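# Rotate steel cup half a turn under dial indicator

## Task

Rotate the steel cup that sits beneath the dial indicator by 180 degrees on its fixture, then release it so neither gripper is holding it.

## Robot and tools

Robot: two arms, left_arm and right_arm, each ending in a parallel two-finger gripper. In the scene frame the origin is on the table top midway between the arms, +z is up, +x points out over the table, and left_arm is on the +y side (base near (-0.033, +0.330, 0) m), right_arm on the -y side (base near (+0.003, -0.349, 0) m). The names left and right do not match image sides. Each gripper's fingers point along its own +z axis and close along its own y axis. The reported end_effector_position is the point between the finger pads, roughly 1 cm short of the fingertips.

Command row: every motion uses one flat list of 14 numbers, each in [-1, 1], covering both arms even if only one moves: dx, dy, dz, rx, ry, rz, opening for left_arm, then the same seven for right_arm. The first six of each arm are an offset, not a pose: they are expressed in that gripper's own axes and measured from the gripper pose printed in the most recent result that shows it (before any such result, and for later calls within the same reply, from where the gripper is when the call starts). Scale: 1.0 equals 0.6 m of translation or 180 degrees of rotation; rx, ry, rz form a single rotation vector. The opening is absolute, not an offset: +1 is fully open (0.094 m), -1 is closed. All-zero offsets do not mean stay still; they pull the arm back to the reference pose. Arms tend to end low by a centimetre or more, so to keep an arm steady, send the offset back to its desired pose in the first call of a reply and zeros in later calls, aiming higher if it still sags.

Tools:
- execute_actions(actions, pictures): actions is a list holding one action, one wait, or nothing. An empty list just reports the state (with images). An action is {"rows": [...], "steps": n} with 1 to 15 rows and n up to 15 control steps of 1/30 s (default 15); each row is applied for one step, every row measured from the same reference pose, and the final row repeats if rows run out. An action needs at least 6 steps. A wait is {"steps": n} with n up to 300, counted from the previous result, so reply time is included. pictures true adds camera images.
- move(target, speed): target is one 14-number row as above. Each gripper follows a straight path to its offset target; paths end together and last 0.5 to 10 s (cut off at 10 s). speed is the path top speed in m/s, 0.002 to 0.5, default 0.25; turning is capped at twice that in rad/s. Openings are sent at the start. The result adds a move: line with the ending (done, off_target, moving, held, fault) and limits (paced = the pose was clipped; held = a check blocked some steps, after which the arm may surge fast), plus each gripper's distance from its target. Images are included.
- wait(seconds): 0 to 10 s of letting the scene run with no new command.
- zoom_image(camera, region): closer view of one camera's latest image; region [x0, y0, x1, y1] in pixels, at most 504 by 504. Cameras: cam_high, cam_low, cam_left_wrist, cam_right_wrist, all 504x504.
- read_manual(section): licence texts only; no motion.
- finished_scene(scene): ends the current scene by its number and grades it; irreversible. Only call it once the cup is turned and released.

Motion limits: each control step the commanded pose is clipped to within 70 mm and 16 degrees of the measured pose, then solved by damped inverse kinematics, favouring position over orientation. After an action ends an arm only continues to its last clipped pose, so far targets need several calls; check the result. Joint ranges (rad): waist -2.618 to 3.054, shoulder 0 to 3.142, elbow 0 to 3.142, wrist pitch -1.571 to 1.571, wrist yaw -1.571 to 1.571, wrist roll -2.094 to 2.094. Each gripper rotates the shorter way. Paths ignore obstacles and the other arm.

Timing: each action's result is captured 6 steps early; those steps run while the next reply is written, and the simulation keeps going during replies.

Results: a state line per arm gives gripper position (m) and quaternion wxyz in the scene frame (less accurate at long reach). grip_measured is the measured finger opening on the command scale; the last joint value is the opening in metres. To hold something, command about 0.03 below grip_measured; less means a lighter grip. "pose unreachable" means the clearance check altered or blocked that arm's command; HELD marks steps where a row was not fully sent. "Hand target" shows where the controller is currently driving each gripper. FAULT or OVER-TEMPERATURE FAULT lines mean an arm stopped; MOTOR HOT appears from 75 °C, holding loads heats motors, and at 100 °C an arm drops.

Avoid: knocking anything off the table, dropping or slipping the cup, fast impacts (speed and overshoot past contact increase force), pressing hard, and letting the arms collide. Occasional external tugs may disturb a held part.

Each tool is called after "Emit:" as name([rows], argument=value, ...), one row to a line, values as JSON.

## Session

Emit:
execute_actions(actions=[])

Scene clock: 0.00 s of 4800.00 s.
left_arm: end_effector_position=(+0.2336, -0.2886, +0.1625) grip_measured=+1.000 end_effector_quat_wxyz=(+0.319, +0.411, +0.702, -0.487) | right_arm: end_effector_position=(+0.4675, -0.5356, +0.3020) grip_measured=+1.000 end_effector_quat_wxyz=(+0.509, +0.180, +0.723, -0.431)
Joint positions: left_arm=[-1.072  2.363  1.887  0.11   0.442 -0.298  0.094] | right_arm=[-0.056  1.672  1.24   0.27   0.819 -0.341  0.094]
Joint velocities: left_arm=[-0.017 -0.002  0.007  0.066 -0.022 -0.022  0.   ] | right_arm=[-0.002  0.012  0.022  0.066 -0.081 -0.007  0.   ]
Motor temperatures (°C, as the motors report them): left_arm=[21 23 22 22 22 22] | right_arm=[23 26 23 26 21 20]
Hand target (left_arm): +0.234, -0.289, +0.179; +0.329, +0.412, +0.692, -0.493
Hand target (right_arm): +0.465, -0.536, +0.320; +0.528, +0.192, +0.708, -0.427
camera_calibration (this result's frames):
cam_left_wrist: T_world_to_cam=[[-0.950257, -0.169412, 0.261365, 0.128833], [-0.307666, 0.641256, -0.702945, 0.416397], [-0.0485145, -0.748392, -0.66148, 0.0255757], [0, 0, 0, 1]] pos_world=[0.251776, -0.22605, 0.27595]
cam_right_wrist: T_world_to_cam=[[-0.550133, -0.518065, 0.654952, -0.209546], [-0.801901, 0.108861, -0.587456, 0.652766], [0.233042, -0.848385, -0.475325, -0.300487], [0, 0, 0, 1]] pos_world=[0.478201, -0.434548, 0.377884]

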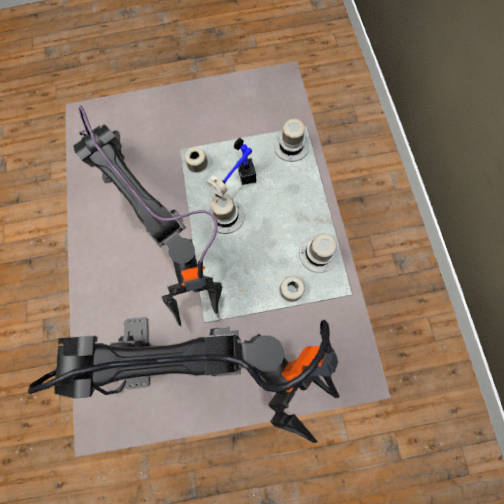

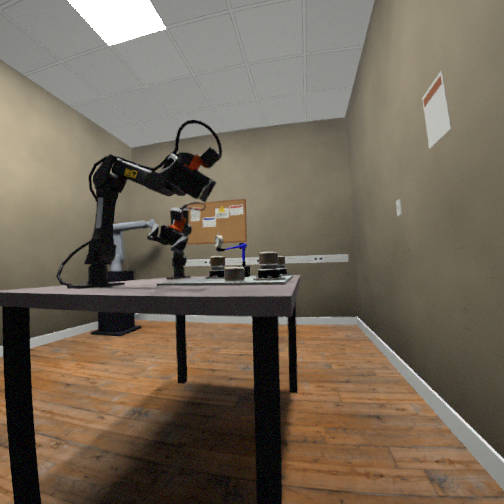

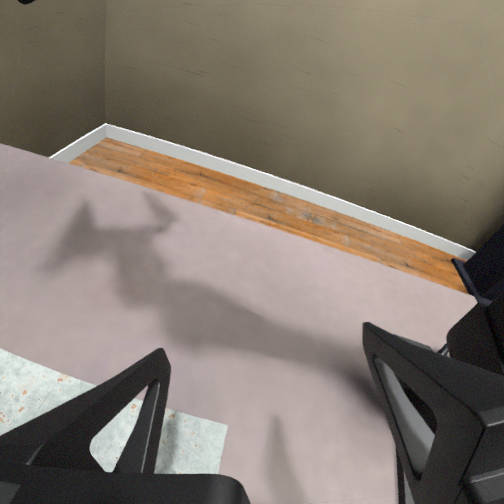

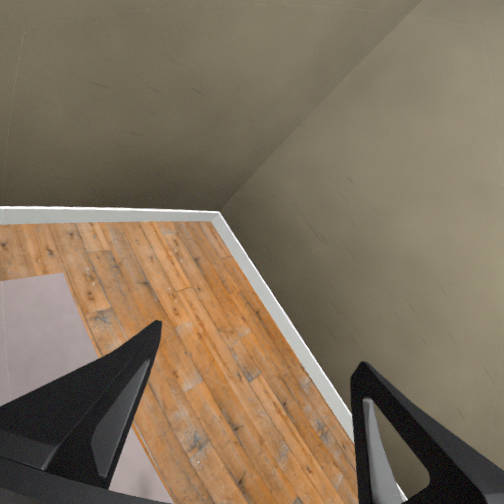

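Emit:
zoom_image(camera="cam_high", region=[175, 125, 285, 245])

Emit:
zoom_image(camera="cam_low", region=[190, 225, 300, 290])

Emit:
zoom_image(camera="cam_high", region=[140, 100, 370, 340])

Region (175, 125, 285, 245) of cam_high's 504x504 image, scaled by 4.200, with more detail than that image has; it fills the left 462 columns of this view, and the rest is white.

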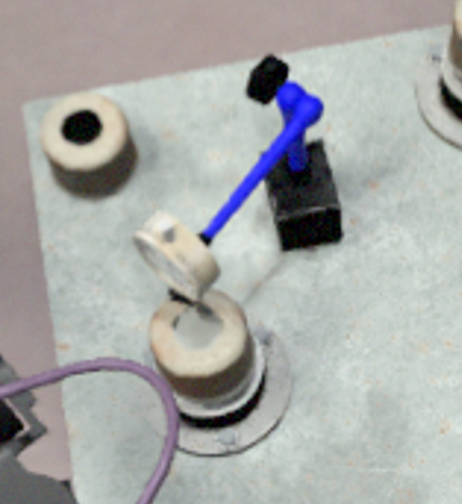

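Region (190, 225, 300, 290) of cam_low's 504x504 image, scaled by 4.582, with more detail than that image has; it fills the top 298 rows of this view, and the rest is white.

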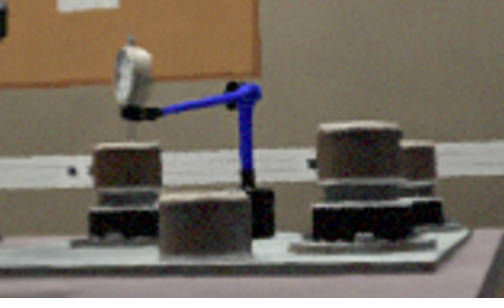

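Region (140, 100, 370, 340) of cam_high's 504x504 image, scaled by 2.100, with more detail than that image has; it fills the left 483 columns of this view, and the rest is white.

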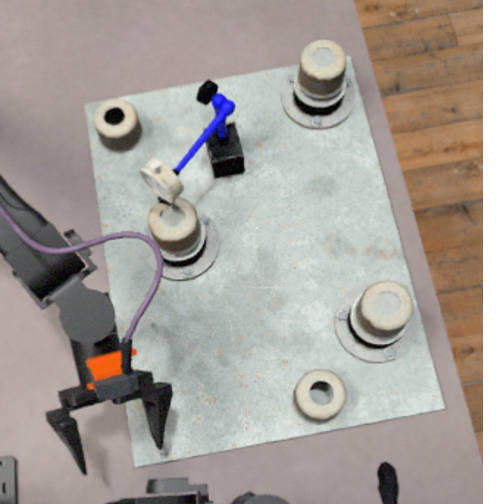

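Emit:
execute_actions(actions=[])

Scene clock: 1.07 s of 4800.00 s.
left_arm: end_effector_position=(+0.2336, -0.2886, +0.1624) grip_measured=+1.000 end_effector_quat_wxyz=(+0.319, +0.411, +0.702, -0.487) | right_arm: end_effector_position=(+0.4675, -0.5356, +0.3020) grip_measured=+1.000 end_effector_quat_wxyz=(+0.509, +0.180, +0.723, -0.431)
Joint positions: left_arm=[-1.072  2.363  1.887  0.11   0.442 -0.298  0.094] | right_arm=[-0.056  1.672  1.24   0.27   0.819 -0.341  0.094]
Joint velocities: left_arm=[ 0.007  0.012  0.012 -0.051  0.051 -0.066  0.   ] | right_arm=[-0.002  0.002  0.002 -0.022  0.022 -0.051  0.   ]
Motor temperatures (°C, as the motors report them): left_arm=[21 24 22 22 22 22] | right_arm=[23 26 23 26 21 20]
Hand target (left_arm): +0.234, -0.289, +0.179; +0.329, +0.412, +0.692, -0.493
Hand target (right_arm): +0.465, -0.536, +0.320; +0.528, +0.192, +0.708, -0.427
Kept back: nothing.
Steps of this call (steps 1 to 32: nothing new was sent). Readings (end_effector_position):
1: left_arm (+0.2336, -0.2886, +0.1624) | right_arm (+0.4675, -0.5356, +0.3020)
2: left_arm (+0.2336, -0.2886, +0.1624) | right_arm (+0.4675, -0.5356, +0.3020)
4: left_arm (+0.2336, -0.2886, +0.1624) | right_arm (+0.4675, -0.5356, +0.3020)
8: left_arm (+0.2336, -0.2886, +0.1624) | right_arm (+0.4675, -0.5356, +0.3020)
32: the state above
camera_calibration (this result's frames):
cam_left_wrist: T_world_to_cam=[[-0.950207, -0.169499, 0.261488, 0.128788], [-0.307799, 0.641489, -0.702675, 0.416371], [-0.0486396, -0.748173, -0.661719, 0.0256722], [0, 0, 0, 1]] pos_world=[0.251782, -0.226061, 0.275884]
cam_right_wrist: T_world_to_cam=[[-0.550133, -0.518065, 0.654952, -0.209546], [-0.801901, 0.108861, -0.587456, 0.652766], [0.233042, -0.848385, -0.475325, -0.300487], [0, 0, 0, 1]] pos_world=[0.478201, -0.434548, 0.377884]

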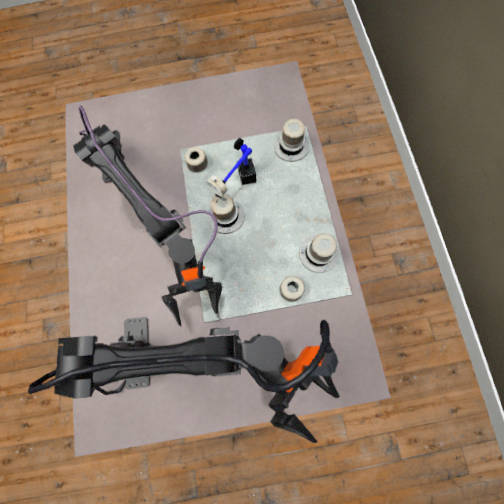

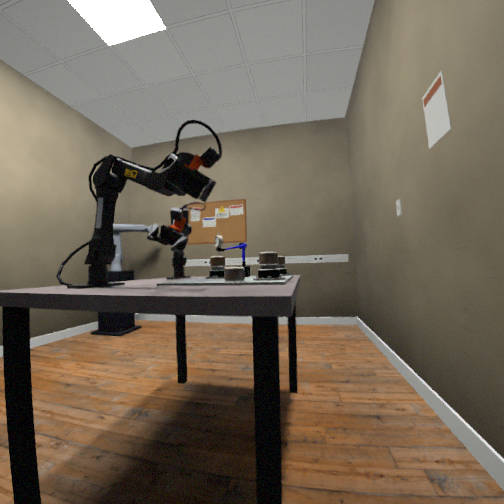

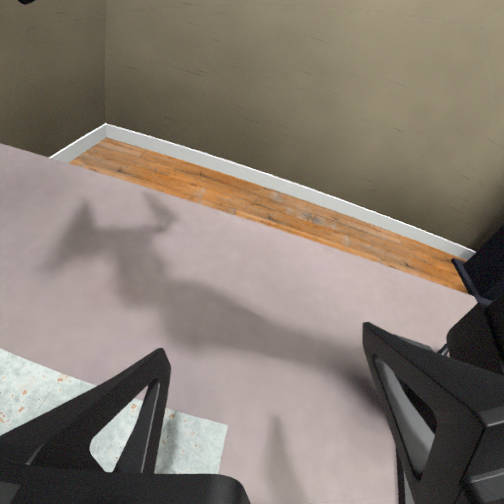

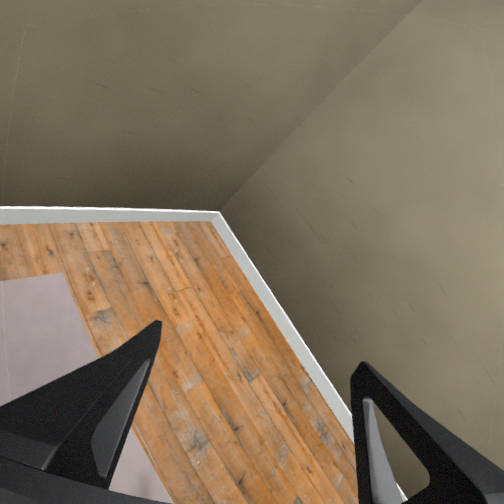

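Emit:
zoom_image(camera="cam_low", region=[60, 200, 300, 310])

Emit:
zoom_image(camera="cam_high", region=[60, 100, 300, 340])

Region (60, 200, 300, 310) of cam_low's 504x504 image, scaled by 2.100, with more detail than that image has; it fills the top 231 rows of this view, and the rest is white.

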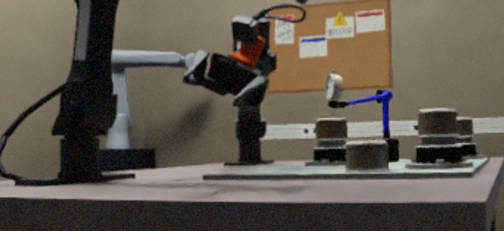

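Region (60, 100, 300, 340) of cam_high's 504x504 image, scaled by 2.100, with more detail than that image has.

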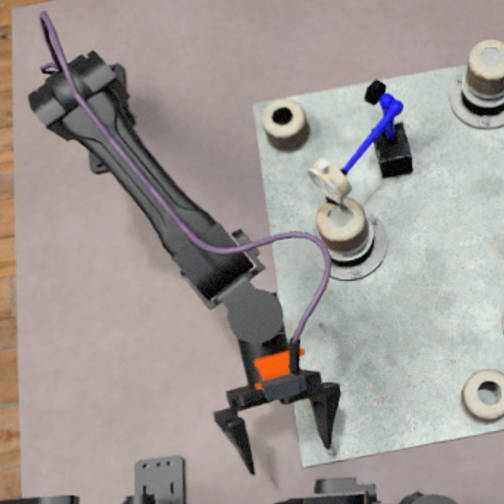

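Emit:
move(target=[-0.0481, -0.1994, -0.739, -0.0801, -0.0398, -0.0305, 1, 0.1467, 0.1602, -0.5107, -0.2119, -0.0513, 0.1169, 1], speed=0.4)

Scene clock: 21.87 s of 4800.00 s.
left_arm: end_effector_position=(+0.1253, +0.1006, +0.3668) grip_measured=+1.000 end_effector_quat_wxyz=(+0.380, +0.298, +0.762, -0.431) | right_arm: end_effector_position=(+0.3181, -0.2530, +0.2113) grip_measured=+1.000 end_effector_quat_wxyz=(+0.654, +0.085, +0.746, -0.098)
Joint positions: left_arm=[-0.648  0.859  1.194 -0.747  0.554 -0.25   0.094] | right_arm=[0.836 1.119 0.448 0.427 1.02  0.173 0.094]
Joint velocities: left_arm=[-0.012 -0.007 -0.002 -0.051 -0.051 -0.007  0.   ] | right_arm=[-0.022  0.007 -0.012 -0.066 -0.007 -0.037  0.   ]
Motor temperatures (°C, as the motors report them): left_arm=[21 30 24 26 22 22] | right_arm=[23 28 25 30 21 20]
Hand target (left_arm): +0.125, +0.101, +0.377; +0.386, +0.303, +0.756, -0.434
Hand target (right_arm): +0.316, -0.251, +0.217; +0.663, +0.098, +0.738, -0.086
Off the commanded pose (left_arm): 0.015 m, 1 deg.
Off the commanded pose (right_arm): 0.005 m, 2 deg.
Kept back: nothing.
After step 90, 15.73 s passed at rest.
move: off_target (left_arm); limits=paced
camera_calibration (this result's frames):
cam_left_wrist: T_world_to_cam=[[-0.850203, -0.450311, 0.272717, 0.0500688], [-0.499865, 0.527952, -0.686587, 0.306591], [0.165196, -0.72006, -0.673961, 0.421778], [0, 0, 0, 1]] pos_world=[0.126147, 0.164386, 0.481109]
cam_right_wrist: T_world_to_cam=[[-0.187088, -0.938692, 0.289578, -0.230562], [-0.639226, -0.107504, -0.761468, 0.379234], [0.745915, -0.327567, -0.579923, -0.0783508], [0, 0, 0, 1]] pos_world=[0.257724, -0.201323, 0.310103]

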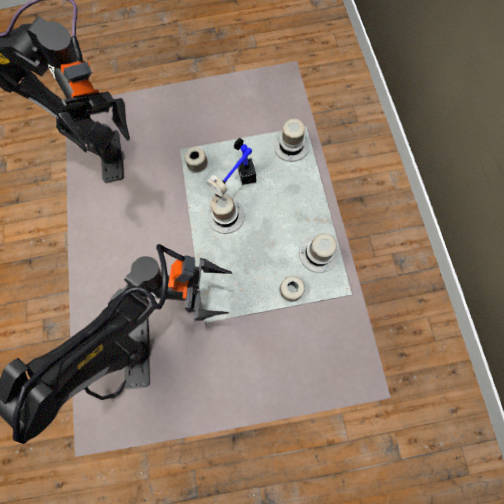

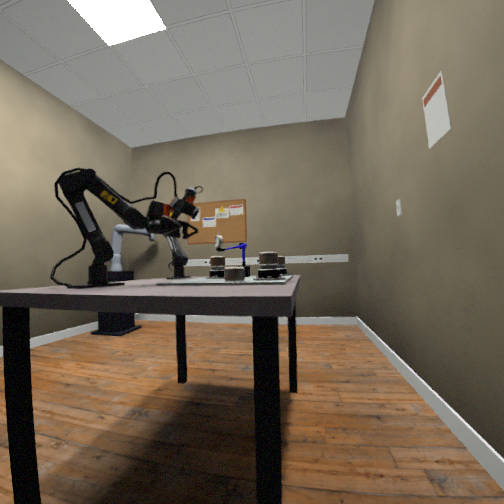

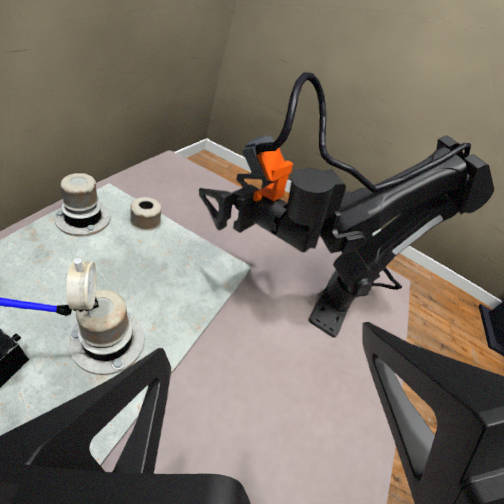

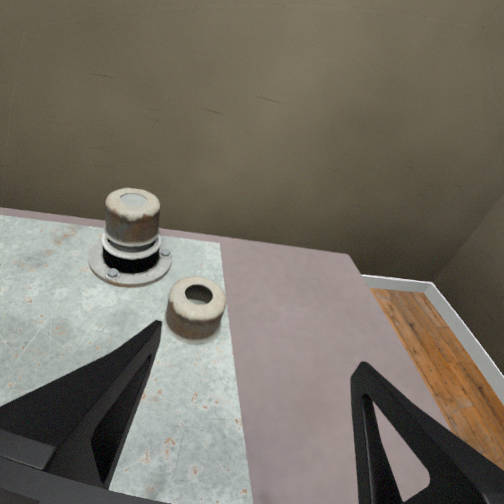

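Emit:
zoom_image(camera="cam_high", region=[150, 170, 310, 330])

Region (150, 170, 310, 330) of cam_high's 504x504 image, scaled by 3.150, with more detail than that image has.

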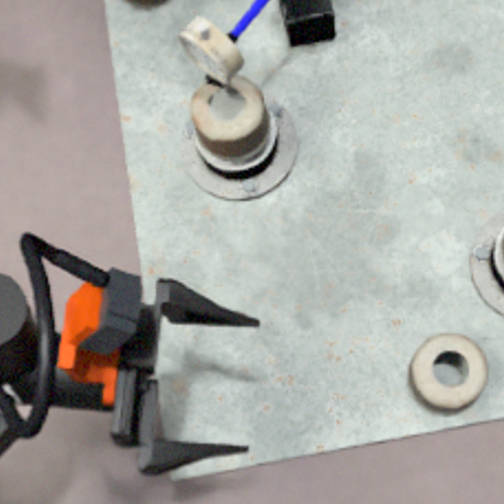

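Emit:
move(target=[-0.0139, -0.0072, -0.0056, 0.003, -0.004, 0.004, 1, 0.1825, 0.3972, -0.2062, -0.1104, -0.0143, -0.0008, 1], speed=0.3)

Scene clock: 25.97 s of 4800.00 s.
left_arm: end_effector_position=(+0.1250, +0.1007, +0.3665) grip_measured=+1.000 end_effector_quat_wxyz=(+0.379, +0.299, +0.763, -0.431) | right_arm: end_effector_position=(+0.2412, +0.0046, +0.0998) grip_measured=+1.000 end_effector_quat_wxyz=(+0.668, -0.046, +0.743, +0.022)
Joint positions: left_arm=[-0.648  0.859  1.194 -0.749  0.555 -0.249  0.094] | right_arm=[1.452 2.031 0.805 0.851 1.272 0.33  0.094]
Joint velocities: left_arm=[ 0.012  0.002 -0.002  0.007 -0.051  0.022  0.   ] | right_arm=[-0.012 -0.002 -0.012  0.022 -0.022 -0.081  0.   ]
Motor temperatures (°C, as the motors report them): left_arm=[21 29 24 26 22 22] | right_arm=[23 28 25 30 21 20]
Hand target (left_arm): +0.125, +0.101, +0.377; +0.386, +0.302, +0.756, -0.434
Hand target (right_arm): +0.241, +0.009, +0.108; +0.674, -0.031, +0.737, +0.030
Off the commanded pose (left_arm): 0.010 m, 1 deg.
Off the commanded pose (right_arm): 0.012 m, 2 deg.
Kept back: nothing.
move: off_target (right_arm)
camera_calibration (this result's frames):
cam_left_wrist: T_world_to_cam=[[-0.850631, -0.449392, 0.272898, 0.049794], [-0.499655, 0.529437, -0.685596, 0.305647], [0.163619, -0.719544, -0.674896, 0.422099], [0, 0, 0, 1]] pos_world=[0.126011, 0.164275, 0.480835]
cam_right_wrist: T_world_to_cam=[[0.1474, -0.94728, 0.284489, -0.0509815], [-0.547575, -0.317686, -0.774104, 0.25298], [0.823672, -0.041676, -0.565534, -0.0227137], [0, 0, 0, 1]] pos_world=[0.164749, 0.0311277, 0.197491]

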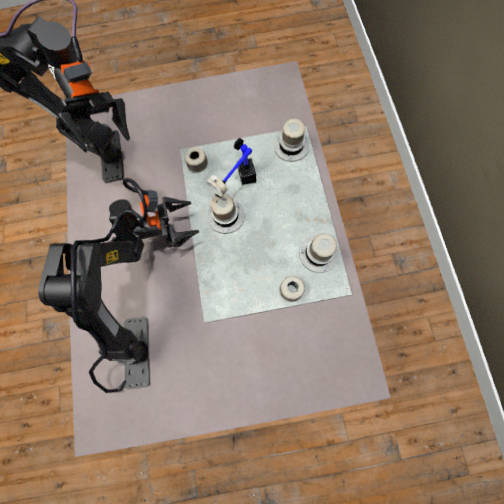

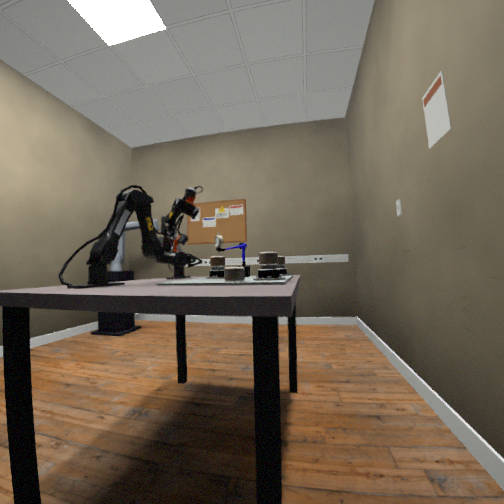

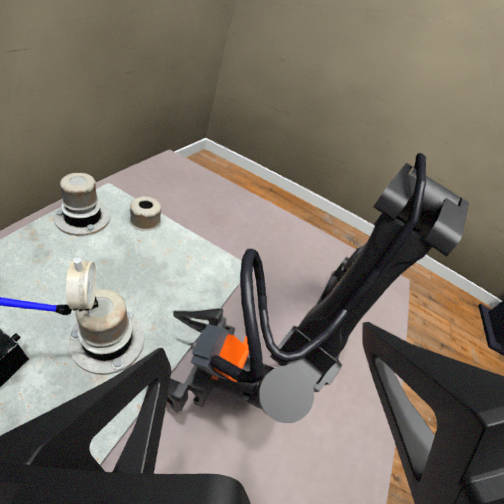

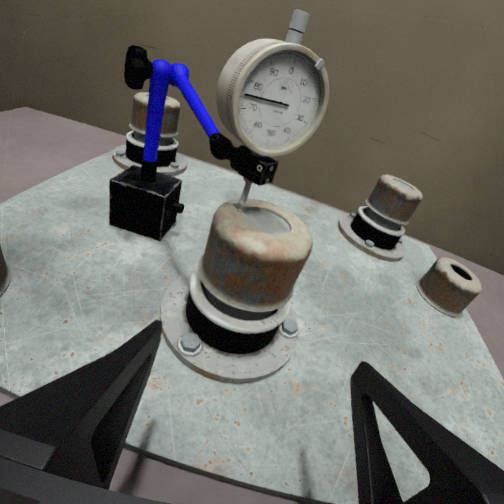

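Emit:
zoom_image(camera="cam_right_wrist", region=[140, 150, 380, 390])

Emit:
zoom_image(camera="cam_high", region=[130, 160, 270, 280])

Region (140, 150, 380, 390) of cam_right_wrist's 504x504 image, scaled by 2.100, with more detail than that image has.

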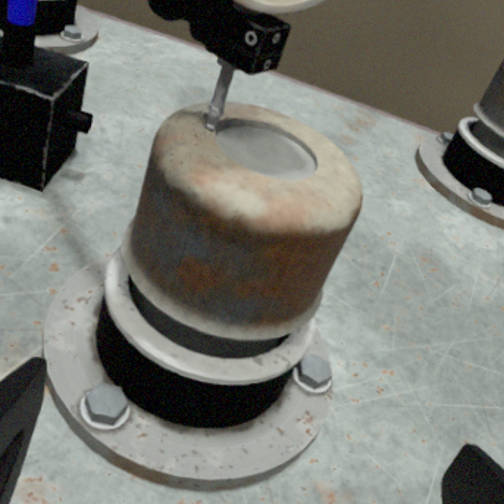

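Region (130, 160, 270, 280) of cam_high's 504x504 image, scaled by 3.600, with more detail than that image has; it fills the top 432 rows of this view, and the rest is white.

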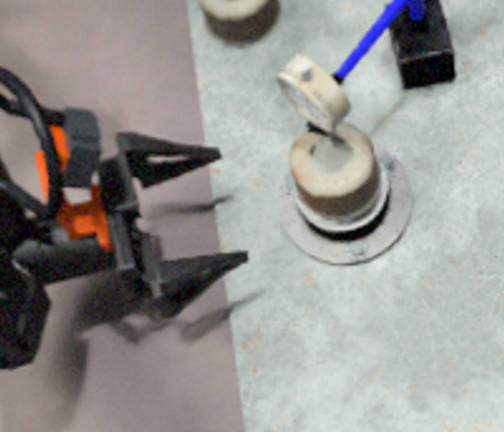

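Emit:
move(target=[-0.0146, -0.0075, -0.0059, 0.003, -0.004, 0.004, 1, -0.0324, 0.0119, 0.1692, 0.0025, -0.0065, 0.0094, 1], speed=0.15)

Scene clock: 35.87 s of 4800.00 s.
left_arm: end_effector_position=(+0.1249, +0.1006, +0.3665) grip_measured=+1.000 end_effector_quat_wxyz=(+0.379, +0.299, +0.763, -0.431) | right_arm: end_effector_position=(+0.3387, +0.0164, +0.0952) grip_measured=+1.000 end_effector_quat_wxyz=(+0.666, -0.044, +0.745, +0.013)
Joint positions: left_arm=[-0.648  0.859  1.194 -0.749  0.555 -0.249  0.094] | right_arm=[1.208 2.173 0.986 0.956 1.052 0.162 0.094]
Joint velocities: left_arm=[-0.002 -0.017  0.012 -0.007 -0.051 -0.007  0.   ] | right_arm=[-0.022 -0.007 -0.002 -0.051  0.051 -0.095  0.   ]
Motor temperatures (°C, as the motors report them): left_arm=[21 26 25 26 22 22] | right_arm=[23 29 25 30 21 20]
Hand target (left_arm): +0.125, +0.101, +0.377; +0.385, +0.302, +0.756, -0.434
Hand target (right_arm): +0.343, +0.022, +0.107; +0.674, -0.032, +0.737, +0.029
Off the commanded pose (left_arm): 0.010 m, 1 deg.
Off the commanded pose (right_arm): 0.015 m, 3 deg.
Kept back: nothing.
After step 90, 5.73 s passed at rest.
move: off_target (right_arm)
camera_calibration (this result's frames):
cam_left_wrist: T_world_to_cam=[[-0.850764, -0.449061, 0.27303, 0.0496609], [-0.499532, 0.529526, -0.685617, 0.305625], [0.163307, -0.719685, -0.674822, 0.422124], [0, 0, 0, 1]] pos_world=[0.125983, 0.164261, 0.480841]
cam_right_wrist: T_world_to_cam=[[0.134764, -0.94644, 0.293412, -0.0494815], [-0.555963, -0.317333, -0.768248, 0.308809], [0.82021, -0.059594, -0.56895, -0.103386], [0, 0, 0, 1]] pos_world=[0.263153, 0.045003, 0.192939]

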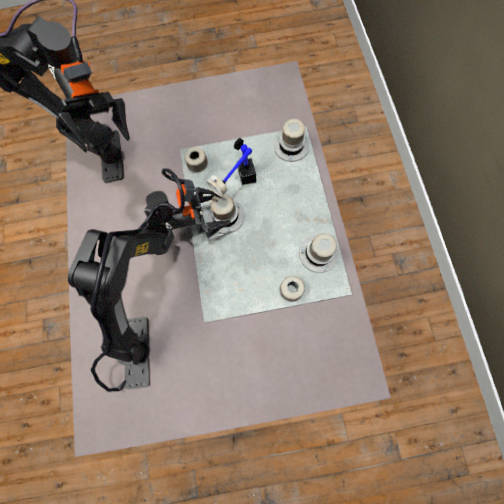

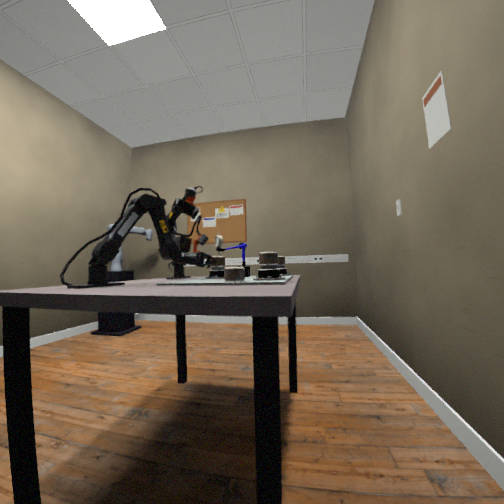

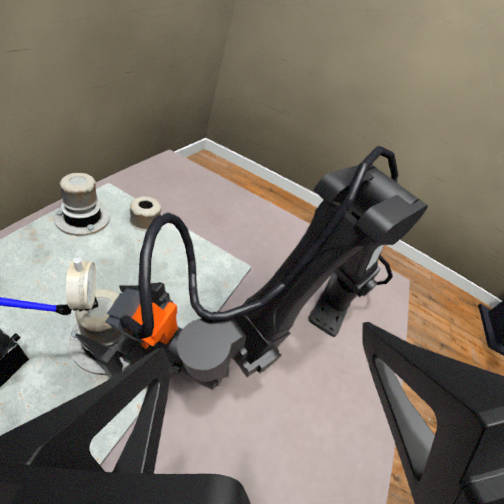

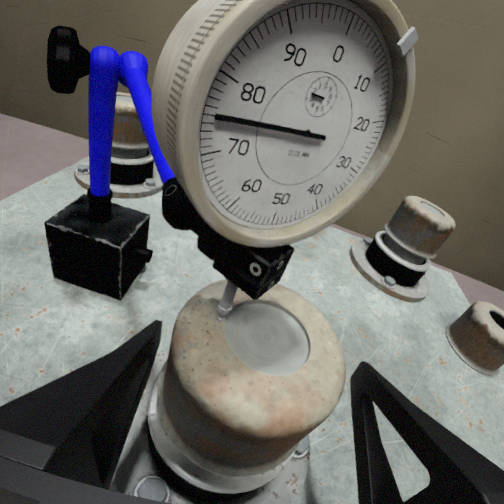

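Emit:
zoom_image(camera="cam_right_wrist", region=[130, 264, 390, 504])

Emit:
zoom_image(camera="cam_high", region=[160, 160, 270, 260])

Region (130, 264, 390, 504) of cam_right_wrist's 504x504 image, scaled by 1.938, with more detail than that image has; it fills the top 465 rows of this view, and the rest is white.

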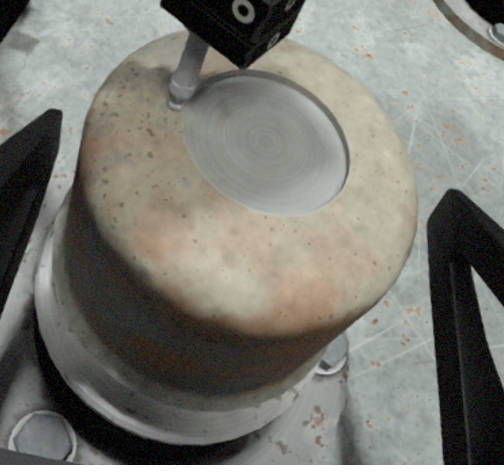

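Region (160, 160, 270, 260) of cam_high's 504x504 image, scaled by 4.582, with more detail than that image has; it fills the top 458 rows of this view, and the rest is white.

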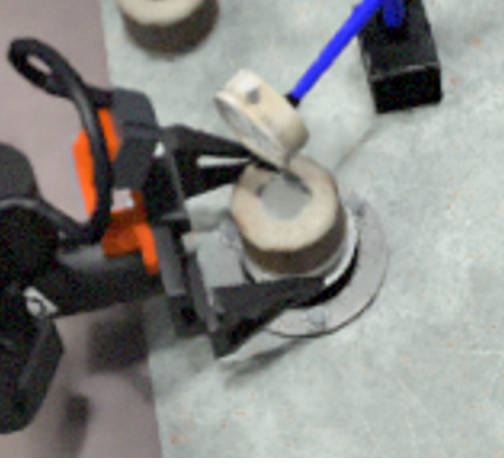

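Emit:
execute_actions([
  {"rows": [[-0.0146,-0.0075,-0.0059,0.003,-0.004,0.004,1,-0.0215,0.0100,0.0053,-0.0026,-0.0083,0.0123,0.95],[-0.0146,-0.0075,-0.0059,0.003,-0.004,0.004,1,-0.0225,0.0125,0.0049,-0.0026,-0.0083,0.0123,0.88],[-0.0146,-0.0075,-0.0059,0.003,-0.004,0.004,1,-0.0235,0.0145,0.0045,-0.0026,-0.0083,0.0123,0.81],[-0.0146,-0.0075,-0.0059,0.003,-0.004,0.004,1,-0.0243,0.0154,0.0042,-0.0026,-0.0083,0.0123,0.75],[-0.0146,-0.0075,-0.0059,0.003,-0.004,0.004,1,-0.0243,0.0154,0.0042,-0.0026,-0.0083,0.0123,0.69],[-0.0146,-0.0075,-0.0059,0.003,-0.004,0.004,1,-0.0243,0.0154,0.0042,-0.0026,-0.0083,0.0123,0.64],[-0.0146,-0.0075,-0.0059,0.003,-0.004,0.004,1,-0.0243,0.0154,0.0042,-0.0026,-0.0083,0.0123,0.59],[-0.0146,-0.0075,-0.0059,0.003,-0.004,0.004,1,-0.0243,0.0154,0.0042,-0.0026,-0.0083,0.0123,0.55],[-0.0146,-0.0075,-0.0059,0.003,-0.004,0.004,1,-0.0243,0.0154,0.0042,-0.0026,-0.0083,0.0123,0.51],[-0.0146,-0.0075,-0.0059,0.003,-0.004,0.004,1,-0.0243,0.0154,0.0042,-0.0026,-0.0083,0.0123,0.48],[-0.0146,-0.0075,-0.0059,0.003,-0.004,0.004,1,-0.0243,0.0154,0.0042,-0.0026,-0.0083,0.0123,0.46],[-0.0146,-0.0075,-0.0059,0.003,-0.004,0.004,1,-0.0243,0.0154,0.0042,-0.0026,-0.0083,0.0123,0.44]], "steps": 12},
])

Emit:
execute_actions(actions=[])

Scene clock: 38.73 s of 4800.00 s.
left_arm: end_effector_position=(+0.1249, +0.1006, +0.3665) grip_measured=+1.000 end_effector_quat_wxyz=(+0.379, +0.299, +0.763, -0.431) | right_arm: end_effector_position=(+0.3397, +0.0189, +0.0981) grip_measured=+0.667 end_effector_quat_wxyz=(+0.667, -0.042, +0.743, +0.017)
Joint positions: left_arm=[-0.648  0.859  1.194 -0.749  0.555 -0.249  0.094] | right_arm=[1.208 2.173 0.996 0.956 1.05  0.161 0.078]
Joint velocities: left_arm=[-0.002 -0.002  0.002 -0.007 -0.007  0.066  0.   ] | right_arm=[-0.007 -0.007  0.085  0.037  0.037  0.037 -0.05 ]
Motor temperatures (°C, as the motors report them): left_arm=[21 26 25 26 22 22] | right_arm=[23 29 25 31 21 20]
Steps of this call (steps 1 to 80: nothing new was sent; steps 81 to 86: the first 6 steps of this action). Readings (end_effector_position):
81: left_arm (+0.1249, +0.1006, +0.3665) | right_arm (+0.3387, +0.0168, +0.0951)
82: left_arm (+0.1249, +0.1006, +0.3665) | right_arm (+0.3387, +0.0168, +0.0951)
84: left_arm (+0.1249, +0.1006, +0.3665) | right_arm (+0.3391, +0.0176, +0.0963)
86: the state above

Scene clock: 38.93 s of 4800.00 s.
left_arm: end_effector_position=(+0.1249, +0.1006, +0.3665) grip_measured=+1.000 end_effector_quat_wxyz=(+0.379, +0.299, +0.763, -0.431) | right_arm: end_effector_position=(+0.3401, +0.0217, +0.0996) grip_measured=+0.473 end_effector_quat_wxyz=(+0.668, -0.043, +0.743, +0.022)
Joint positions: left_arm=[-0.648  0.859  1.194 -0.749  0.555 -0.249  0.094] | right_arm=[1.208 2.173 1.002 0.956 1.041 0.161 0.069]
Joint velocities: left_arm=[-0.002 -0.012 -0.012  0.022 -0.11   0.037  0.   ] | right_arm=[-0.007  0.007 -0.017 -0.007 -0.007  0.022 -0.001]
Motor temperatures (°C, as the motors report them): left_arm=[21 26 25 26 22 22] | right_arm=[23 29 25 31 21 20]
Hand target (left_arm): +0.125, +0.101, +0.377; +0.385, +0.302, +0.756, -0.434
Hand target (right_arm): +0.342, +0.026, +0.109; +0.674, -0.032, +0.737, +0.030
Off the commanded pose (left_arm): 0.010 m, 1 deg.
Off the commanded pose (right_arm): 0.011 m, 2 deg.
Kept back: nothing.
Steps of this call (steps 1 to 6: the last 6 steps of your previous action). Readings (end_effector_position):
1: left_arm (+0.1249, +0.1006, +0.3665) | right_arm (+0.3399, +0.0196, +0.0989)
2: left_arm (+0.1249, +0.1006, +0.3665) | right_arm (+0.3400, +0.0204, +0.0993)
4: left_arm (+0.1249, +0.1006, +0.3665) | right_arm (+0.3401, +0.0216, +0.0996)
6: the state above
camera_calibration (this result's frames):
cam_left_wrist: T_world_to_cam=[[-0.850764, -0.449061, 0.27303, 0.0496609], [-0.499532, 0.529526, -0.685617, 0.305625], [0.163307, -0.719685, -0.674822, 0.422124], [0, 0, 0, 1]] pos_world=[0.125983, 0.164261, 0.480841]
cam_right_wrist: T_world_to_cam=[[0.143825, -0.949081, 0.280286, -0.0476283], [-0.549191, -0.312162, -0.775206, 0.312897], [0.823228, -0.0424368, -0.566123, -0.103358], [0, 0, 0, 1]] pos_world=[0.263777, 0.0480851, 0.197396]

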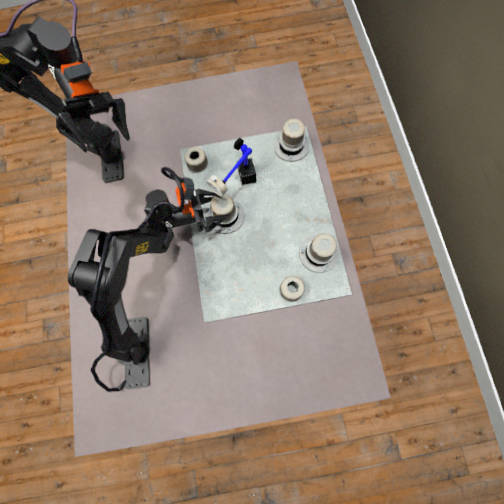

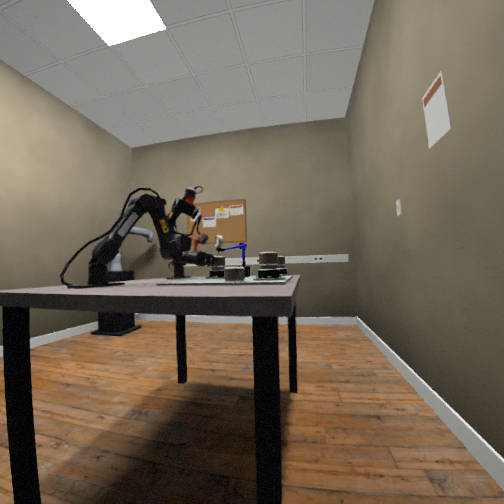

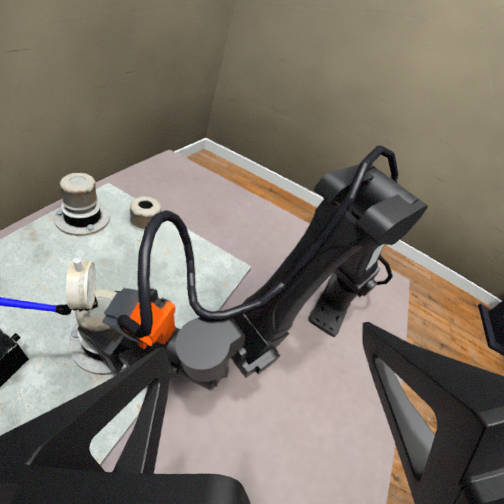

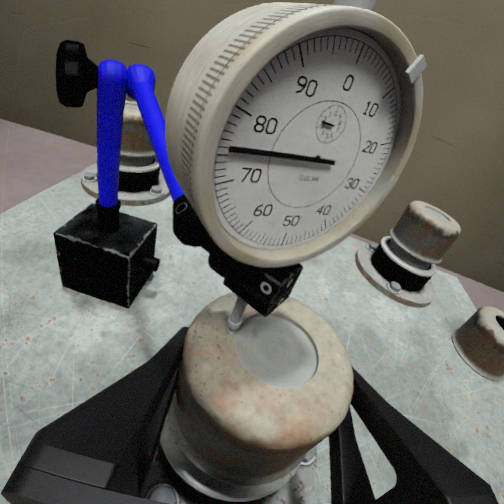

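Emit:
zoom_image(camera="cam_right_wrist", region=[150, 274, 390, 504])

Region (150, 274, 390, 504) of cam_right_wrist's 504x504 image, scaled by 2.100, with more detail than that image has; it fills the top 483 rows of this view, and the rest is white.

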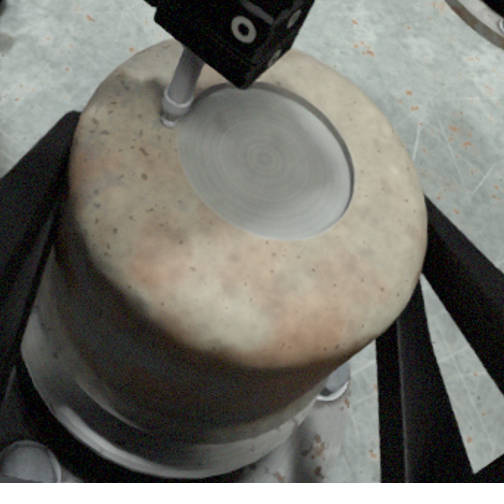

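Emit:
move(target=[-0.0146, -0.0075, -0.0059, 0.003, -0.004, 0.004, 1, -0.0122, 0.0022, 0.0033, -0.5301, -0.0132, -0.0572, 0.44], speed=0.4)

Scene clock: 43.87 s of 4800.00 s.
left_arm: end_effector_position=(+0.1249, +0.1006, +0.3665) grip_measured=+1.000 end_effector_quat_wxyz=(+0.379, +0.299, +0.763, -0.431) | right_arm: end_effector_position=(+0.3397, +0.0263, +0.0978) grip_measured=+0.472 end_effector_quat_wxyz=(-0.432, +0.584, -0.461, -0.510)
Joint positions: left_arm=[-0.648  0.859  1.194 -0.749  0.556 -0.249  0.094] | right_arm=[ 0.559  2.242  1.186  0.699 -1.259 -0.375  0.069]
Joint velocities: left_arm=[-0.002  0.012  0.002 -0.022  0.037 -0.022  0.   ] | right_arm=[-0.007 -0.012  0.012 -0.066 -0.066 -0.051  0.001]
Motor temperatures (°C, as the motors report them): left_arm=[21 25 25 26 22 22] | right_arm=[23 29 25 31 21 20]
Hand target (left_arm): +0.125, +0.101, +0.377; +0.385, +0.302, +0.756, -0.434
Hand target (right_arm): +0.346, +0.025, +0.105; -0.430, +0.581, -0.466, -0.510
Off the commanded pose (left_arm): 0.010 m, 1 deg.
Off the commanded pose (right_arm): 0.010 m, 1 deg.
Kept back: nothing.
move: done
camera_calibration (this result's frames):
cam_left_wrist: T_world_to_cam=[[-0.850896, -0.44873, 0.273163, 0.0495278], [-0.499408, 0.529616, -0.685637, 0.305602], [0.162995, -0.719826, -0.674747, 0.42215], [0, 0, 0, 1]] pos_world=[0.125955, 0.164247, 0.480848]
cam_right_wrist: T_world_to_cam=[[0.925191, 0.246281, 0.288735, -0.340456], [0.37703, -0.509795, -0.773277, 0.00313385], [-0.043248, 0.82429, -0.564513, 0.167531], [0, 0, 0, 1]] pos_world=[0.32105, -0.0526485, 0.195298]

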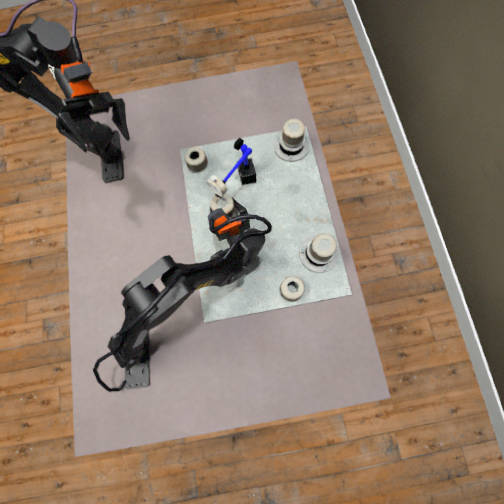

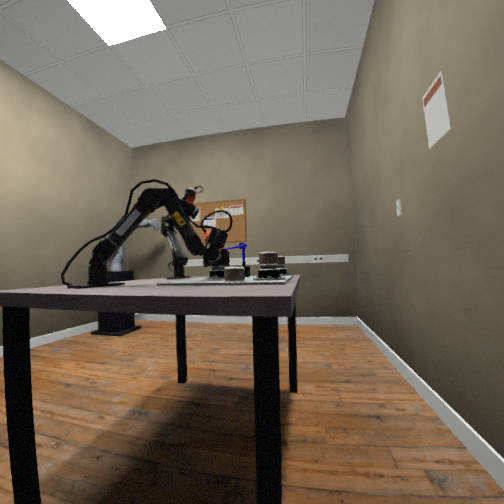

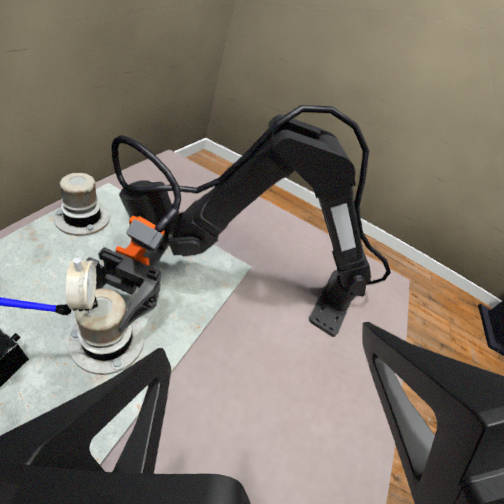

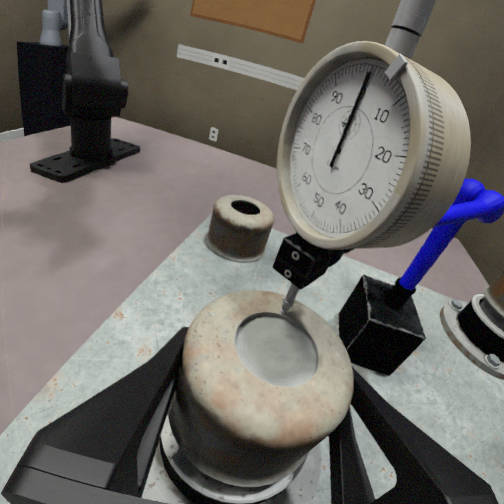

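Emit:
zoom_image(camera="cam_right_wrist", region=[150, 274, 390, 504])

Region (150, 274, 390, 504) of cam_right_wrist's 504x504 image, scaled by 2.100, with more detail than that image has; it fills the top 483 rows of this view, and the rest is white.

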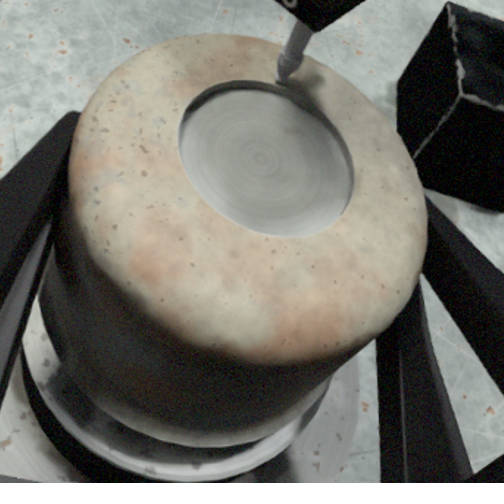

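Emit:
execute_actions([
  {"rows": [[-0.0146,-0.0075,-0.0059,0.003,-0.004,0.004,1,-0.0111,-0.0103,-0.0055,0.0017,0.001,0.0034,0.7],[-0.0146,-0.0075,-0.0059,0.003,-0.004,0.004,1,-0.0130,-0.0108,-0.0056,0.0017,0.001,0.0034,1],[-0.0146,-0.0075,-0.0059,0.003,-0.004,0.004,1,-0.0190,-0.0125,-0.0061,0.0017,0.001,0.0034,1],[-0.0146,-0.0075,-0.0059,0.003,-0.004,0.004,1,-0.0255,-0.0143,-0.0066,0.0017,0.001,0.0034,1],[-0.0146,-0.0075,-0.0059,0.003,-0.004,0.004,1,-0.0305,-0.0156,-0.0070,0.0017,0.001,0.0034,1],[-0.0146,-0.0075,-0.0059,0.003,-0.004,0.004,1,-0.0326,-0.0162,-0.0072,0.0017,0.001,0.0034,1]], "steps": 7},
])

Emit:
execute_actions([
  {"steps": 12},
])

Scene clock: 52.07 s of 4800.00 s.
left_arm: end_effector_position=(+0.1249, +0.1006, +0.3665) grip_measured=+1.000 end_effector_quat_wxyz=(+0.379, +0.299, +0.763, -0.431) | right_arm: end_effector_position=(+0.3397, +0.0262, +0.0977) grip_measured=+0.607 end_effector_quat_wxyz=(-0.431, +0.585, -0.461, -0.510)
Joint positions: left_arm=[-0.648  0.859  1.194 -0.749  0.556 -0.249  0.094] | right_arm=[ 0.559  2.242  1.189  0.69  -1.261 -0.381  0.076]
Joint velocities: left_arm=[-0.002  0.027 -0.007 -0.037 -0.037 -0.095  0.   ] | right_arm=[ 0.007  0.007  0.012 -0.154  0.051 -0.022  0.185]
Motor temperatures (°C, as the motors report them): left_arm=[21 25 25 27 22 22] | right_arm=[23 30 25 30 21 20]
Steps of this call (steps 1 to 90: nothing new was sent; then 5.17 s passed at rest; step 91: the first step of this action). Readings (end_effector_position):
91: the state above

Scene clock: 52.47 s of 4800.00 s.
left_arm: end_effector_position=(+0.1248, +0.1006, +0.3665) grip_measured=+1.000 end_effector_quat_wxyz=(+0.378, +0.299, +0.762, -0.431) | right_arm: end_effector_position=(+0.3407, +0.0267, +0.0961) grip_measured=+1.000 end_effector_quat_wxyz=(-0.418, +0.580, -0.472, -0.516)
Joint positions: left_arm=[-0.648  0.859  1.194 -0.749  0.556 -0.249  0.094] | right_arm=[ 0.559  2.242  1.204  0.64  -1.261 -0.379  0.094]
Joint velocities: left_arm=[ 0.002 -0.012  0.017  0.051 -0.037 -0.051  0.   ] | right_arm=[-0.007  0.007  0.002 -0.095  0.051 -0.022  0.   ]
Motor temperatures (°C, as the motors report them): left_arm=[21 25 25 27 22 22] | right_arm=[23 30 25 30 21 20]
Hand target (left_arm): +0.125, +0.101, +0.377; +0.385, +0.303, +0.756, -0.434
Hand target (right_arm): +0.349, +0.026, +0.118; -0.431, +0.580, -0.466, -0.511
Off the commanded pose (left_arm): 0.010 m, 1 deg.
Off the commanded pose (right_arm): 0.023 m, 2 deg.
Kept back: nothing.
Steps of this call (steps 1 to 6: the last 6 steps of your previous action; steps 7 to 12: nothing new was sent). Readings (end_effector_position):
1: left_arm (+0.1249, +0.1006, +0.3665) | right_arm (+0.3397, +0.0262, +0.0972)
2: left_arm (+0.1249, +0.1006, +0.3665) | right_arm (+0.3394, +0.0260, +0.0966)
4: left_arm (+0.1249, +0.1006, +0.3665) | right_arm (+0.3395, +0.0261, +0.0959)
8: left_arm (+0.1248, +0.1006, +0.3665) | right_arm (+0.3408, +0.0268, +0.0967)
12: the state above

Emit:
execute_actions([
  {"rows": [[-0.0146,-0.0075,-0.0059,0.003,-0.004,0.004,1,-0.0370,-0.0132,-0.0083,0.0045,-0.0037,-0.0078,1],[-0.0146,-0.0075,-0.0059,0.003,-0.004,0.004,1,-0.0390,-0.0131,-0.0082,0.0060,-0.0037,-0.0076,1],[-0.0146,-0.0075,-0.0059,0.003,-0.004,0.004,1,-0.0415,-0.0130,-0.0080,0.0094,-0.0037,-0.0072,1],[-0.0146,-0.0075,-0.0059,0.003,-0.004,0.004,1,-0.0440,-0.0128,-0.0078,0.0151,-0.0037,-0.0065,1],[-0.0146,-0.0075,-0.0059,0.003,-0.004,0.004,1,-0.0460,-0.0126,-0.0076,0.0228,-0.0037,-0.0056,1],[-0.0146,-0.0075,-0.0059,0.003,-0.004,0.004,1,-0.0472,-0.0123,-0.0075,0.0323,-0.0037,-0.0045,1],[-0.0146,-0.0075,-0.0059,0.003,-0.004,0.004,1,-0.0477,-0.0119,-0.0074,0.0429,-0.0037,-0.0032,1],[-0.0146,-0.0075,-0.0059,0.003,-0.004,0.004,1,-0.0477,-0.0116,-0.0074,0.0540,-0.0037,-0.0019,1],[-0.0146,-0.0075,-0.0059,0.003,-0.004,0.004,1,-0.0477,-0.0112,-0.0074,0.0646,-0.0037,-0.0006,1],[-0.0146,-0.0075,-0.0059,0.003,-0.004,0.004,1,-0.0477,-0.0109,-0.0074,0.0741,-0.0037,0.0005,1],[-0.0146,-0.0075,-0.0059,0.003,-0.004,0.004,1,-0.0477,-0.0107,-0.0074,0.0818,-0.0037,0.0014,1],[-0.0146,-0.0075,-0.0059,0.003,-0.004,0.004,1,-0.0477,-0.0105,-0.0074,0.0875,-0.0037,0.0021,1],[-0.0146,-0.0075,-0.0059,0.003,-0.004,0.004,1,-0.0477,-0.0104,-0.0074,0.0909,-0.0037,0.0025,1],[-0.0146,-0.0075,-0.0059,0.003,-0.004,0.004,1,-0.0477,-0.0103,-0.0074,0.0924,-0.0037,0.0027,1],[-0.0146,-0.0075,-0.0059,0.003,-0.004,0.004,1,-0.0477,-0.0103,-0.0074,0.0926,-0.0037,0.0027,1]], "steps": 15},
])

Emit:
execute_actions([
  {"steps": 14},
])

Scene clock: 56.30 s of 4800.00 s.
left_arm: end_effector_position=(+0.1248, +0.1006, +0.3665) grip_measured=+1.000 end_effector_quat_wxyz=(+0.378, +0.299, +0.762, -0.431) | right_arm: end_effector_position=(+0.3436, +0.0222, +0.1082) grip_measured=+1.000 end_effector_quat_wxyz=(-0.435, +0.559, -0.505, -0.493)
Joint positions: left_arm=[-0.648  0.859  1.194 -0.749  0.556 -0.249  0.094] | right_arm=[ 0.56   2.167  1.129  0.686 -1.169 -0.314  0.094]
Joint velocities: left_arm=[ 0.017 -0.012 -0.012 -0.037  0.022  0.051  0.   ] | right_arm=[ 0.002 -0.52  -0.711  0.549  0.608  0.344  0.   ]
Motor temperatures (°C, as the motors report them): left_arm=[21 25 25 27 22 22] | right_arm=[23 31 25 30 21 20]
Steps of this call (steps 1 to 90: nothing new was sent; then 0.53 s passed at rest; steps 91 to 99: the first 9 steps of this action). Readings (end_effector_position):
91: left_arm (+0.1248, +0.1006, +0.3665) | right_arm (+0.3404, +0.0266, +0.0953)
92: left_arm (+0.1248, +0.1006, +0.3665) | right_arm (+0.3406, +0.0266, +0.0956)
94: left_arm (+0.1248, +0.1006, +0.3665) | right_arm (+0.3420, +0.0269, +0.0975)
98: left_arm (+0.1248, +0.1006, +0.3665) | right_arm (+0.3440, +0.0238, +0.1063)
99: the state above

Scene clock: 56.77 s of 4800.00 s.
left_arm: end_effector_position=(+0.1248, +0.1006, +0.3665) grip_measured=+1.000 end_effector_quat_wxyz=(+0.378, +0.299, +0.762, -0.431) | right_arm: end_effector_position=(+0.3458, +0.0229, +0.1116) grip_measured=+1.000 end_effector_quat_wxyz=(-0.476, +0.514, -0.552, -0.453)
Joint positions: left_arm=[-0.648  0.859  1.194 -0.749  0.556 -0.249  0.094] | right_arm=[ 0.594  2.105  0.996  0.862 -0.969 -0.194  0.094]
Joint velocities: left_arm=[-0.007 -0.002  0.007  0.037 -0.007 -0.037  0.   ] | right_arm=[-0.012 -0.017  0.012  0.081  0.081 -0.022  0.   ]
Motor temperatures (°C, as the motors report them): left_arm=[21 24 25 27 22 22] | right_arm=[23 31 25 30 21 20]
Hand target (left_arm): +0.125, +0.101, +0.377; +0.385, +0.303, +0.756, -0.434
Hand target (right_arm): +0.347, +0.025, +0.128; +0.494, -0.511, +0.541, +0.449
Off the commanded pose (left_arm): 0.010 m, 1 deg.
Off the commanded pose (right_arm): 0.014 m, 3 deg.
Kept back: nothing.
Steps of this call (steps 1 to 6: the last 6 steps of your previous action; steps 7 to 14: nothing new was sent). Readings (end_effector_position):
1: left_arm (+0.1248, +0.1006, +0.3665) | right_arm (+0.3433, +0.0207, +0.1097)
2: left_arm (+0.1248, +0.1006, +0.3665) | right_arm (+0.3427, +0.0196, +0.1108)
4: left_arm (+0.1248, +0.1006, +0.3665) | right_arm (+0.3411, +0.0192, +0.1116)
8: left_arm (+0.1248, +0.1006, +0.3665) | right_arm (+0.3400, +0.0222, +0.1088)
14: the state above


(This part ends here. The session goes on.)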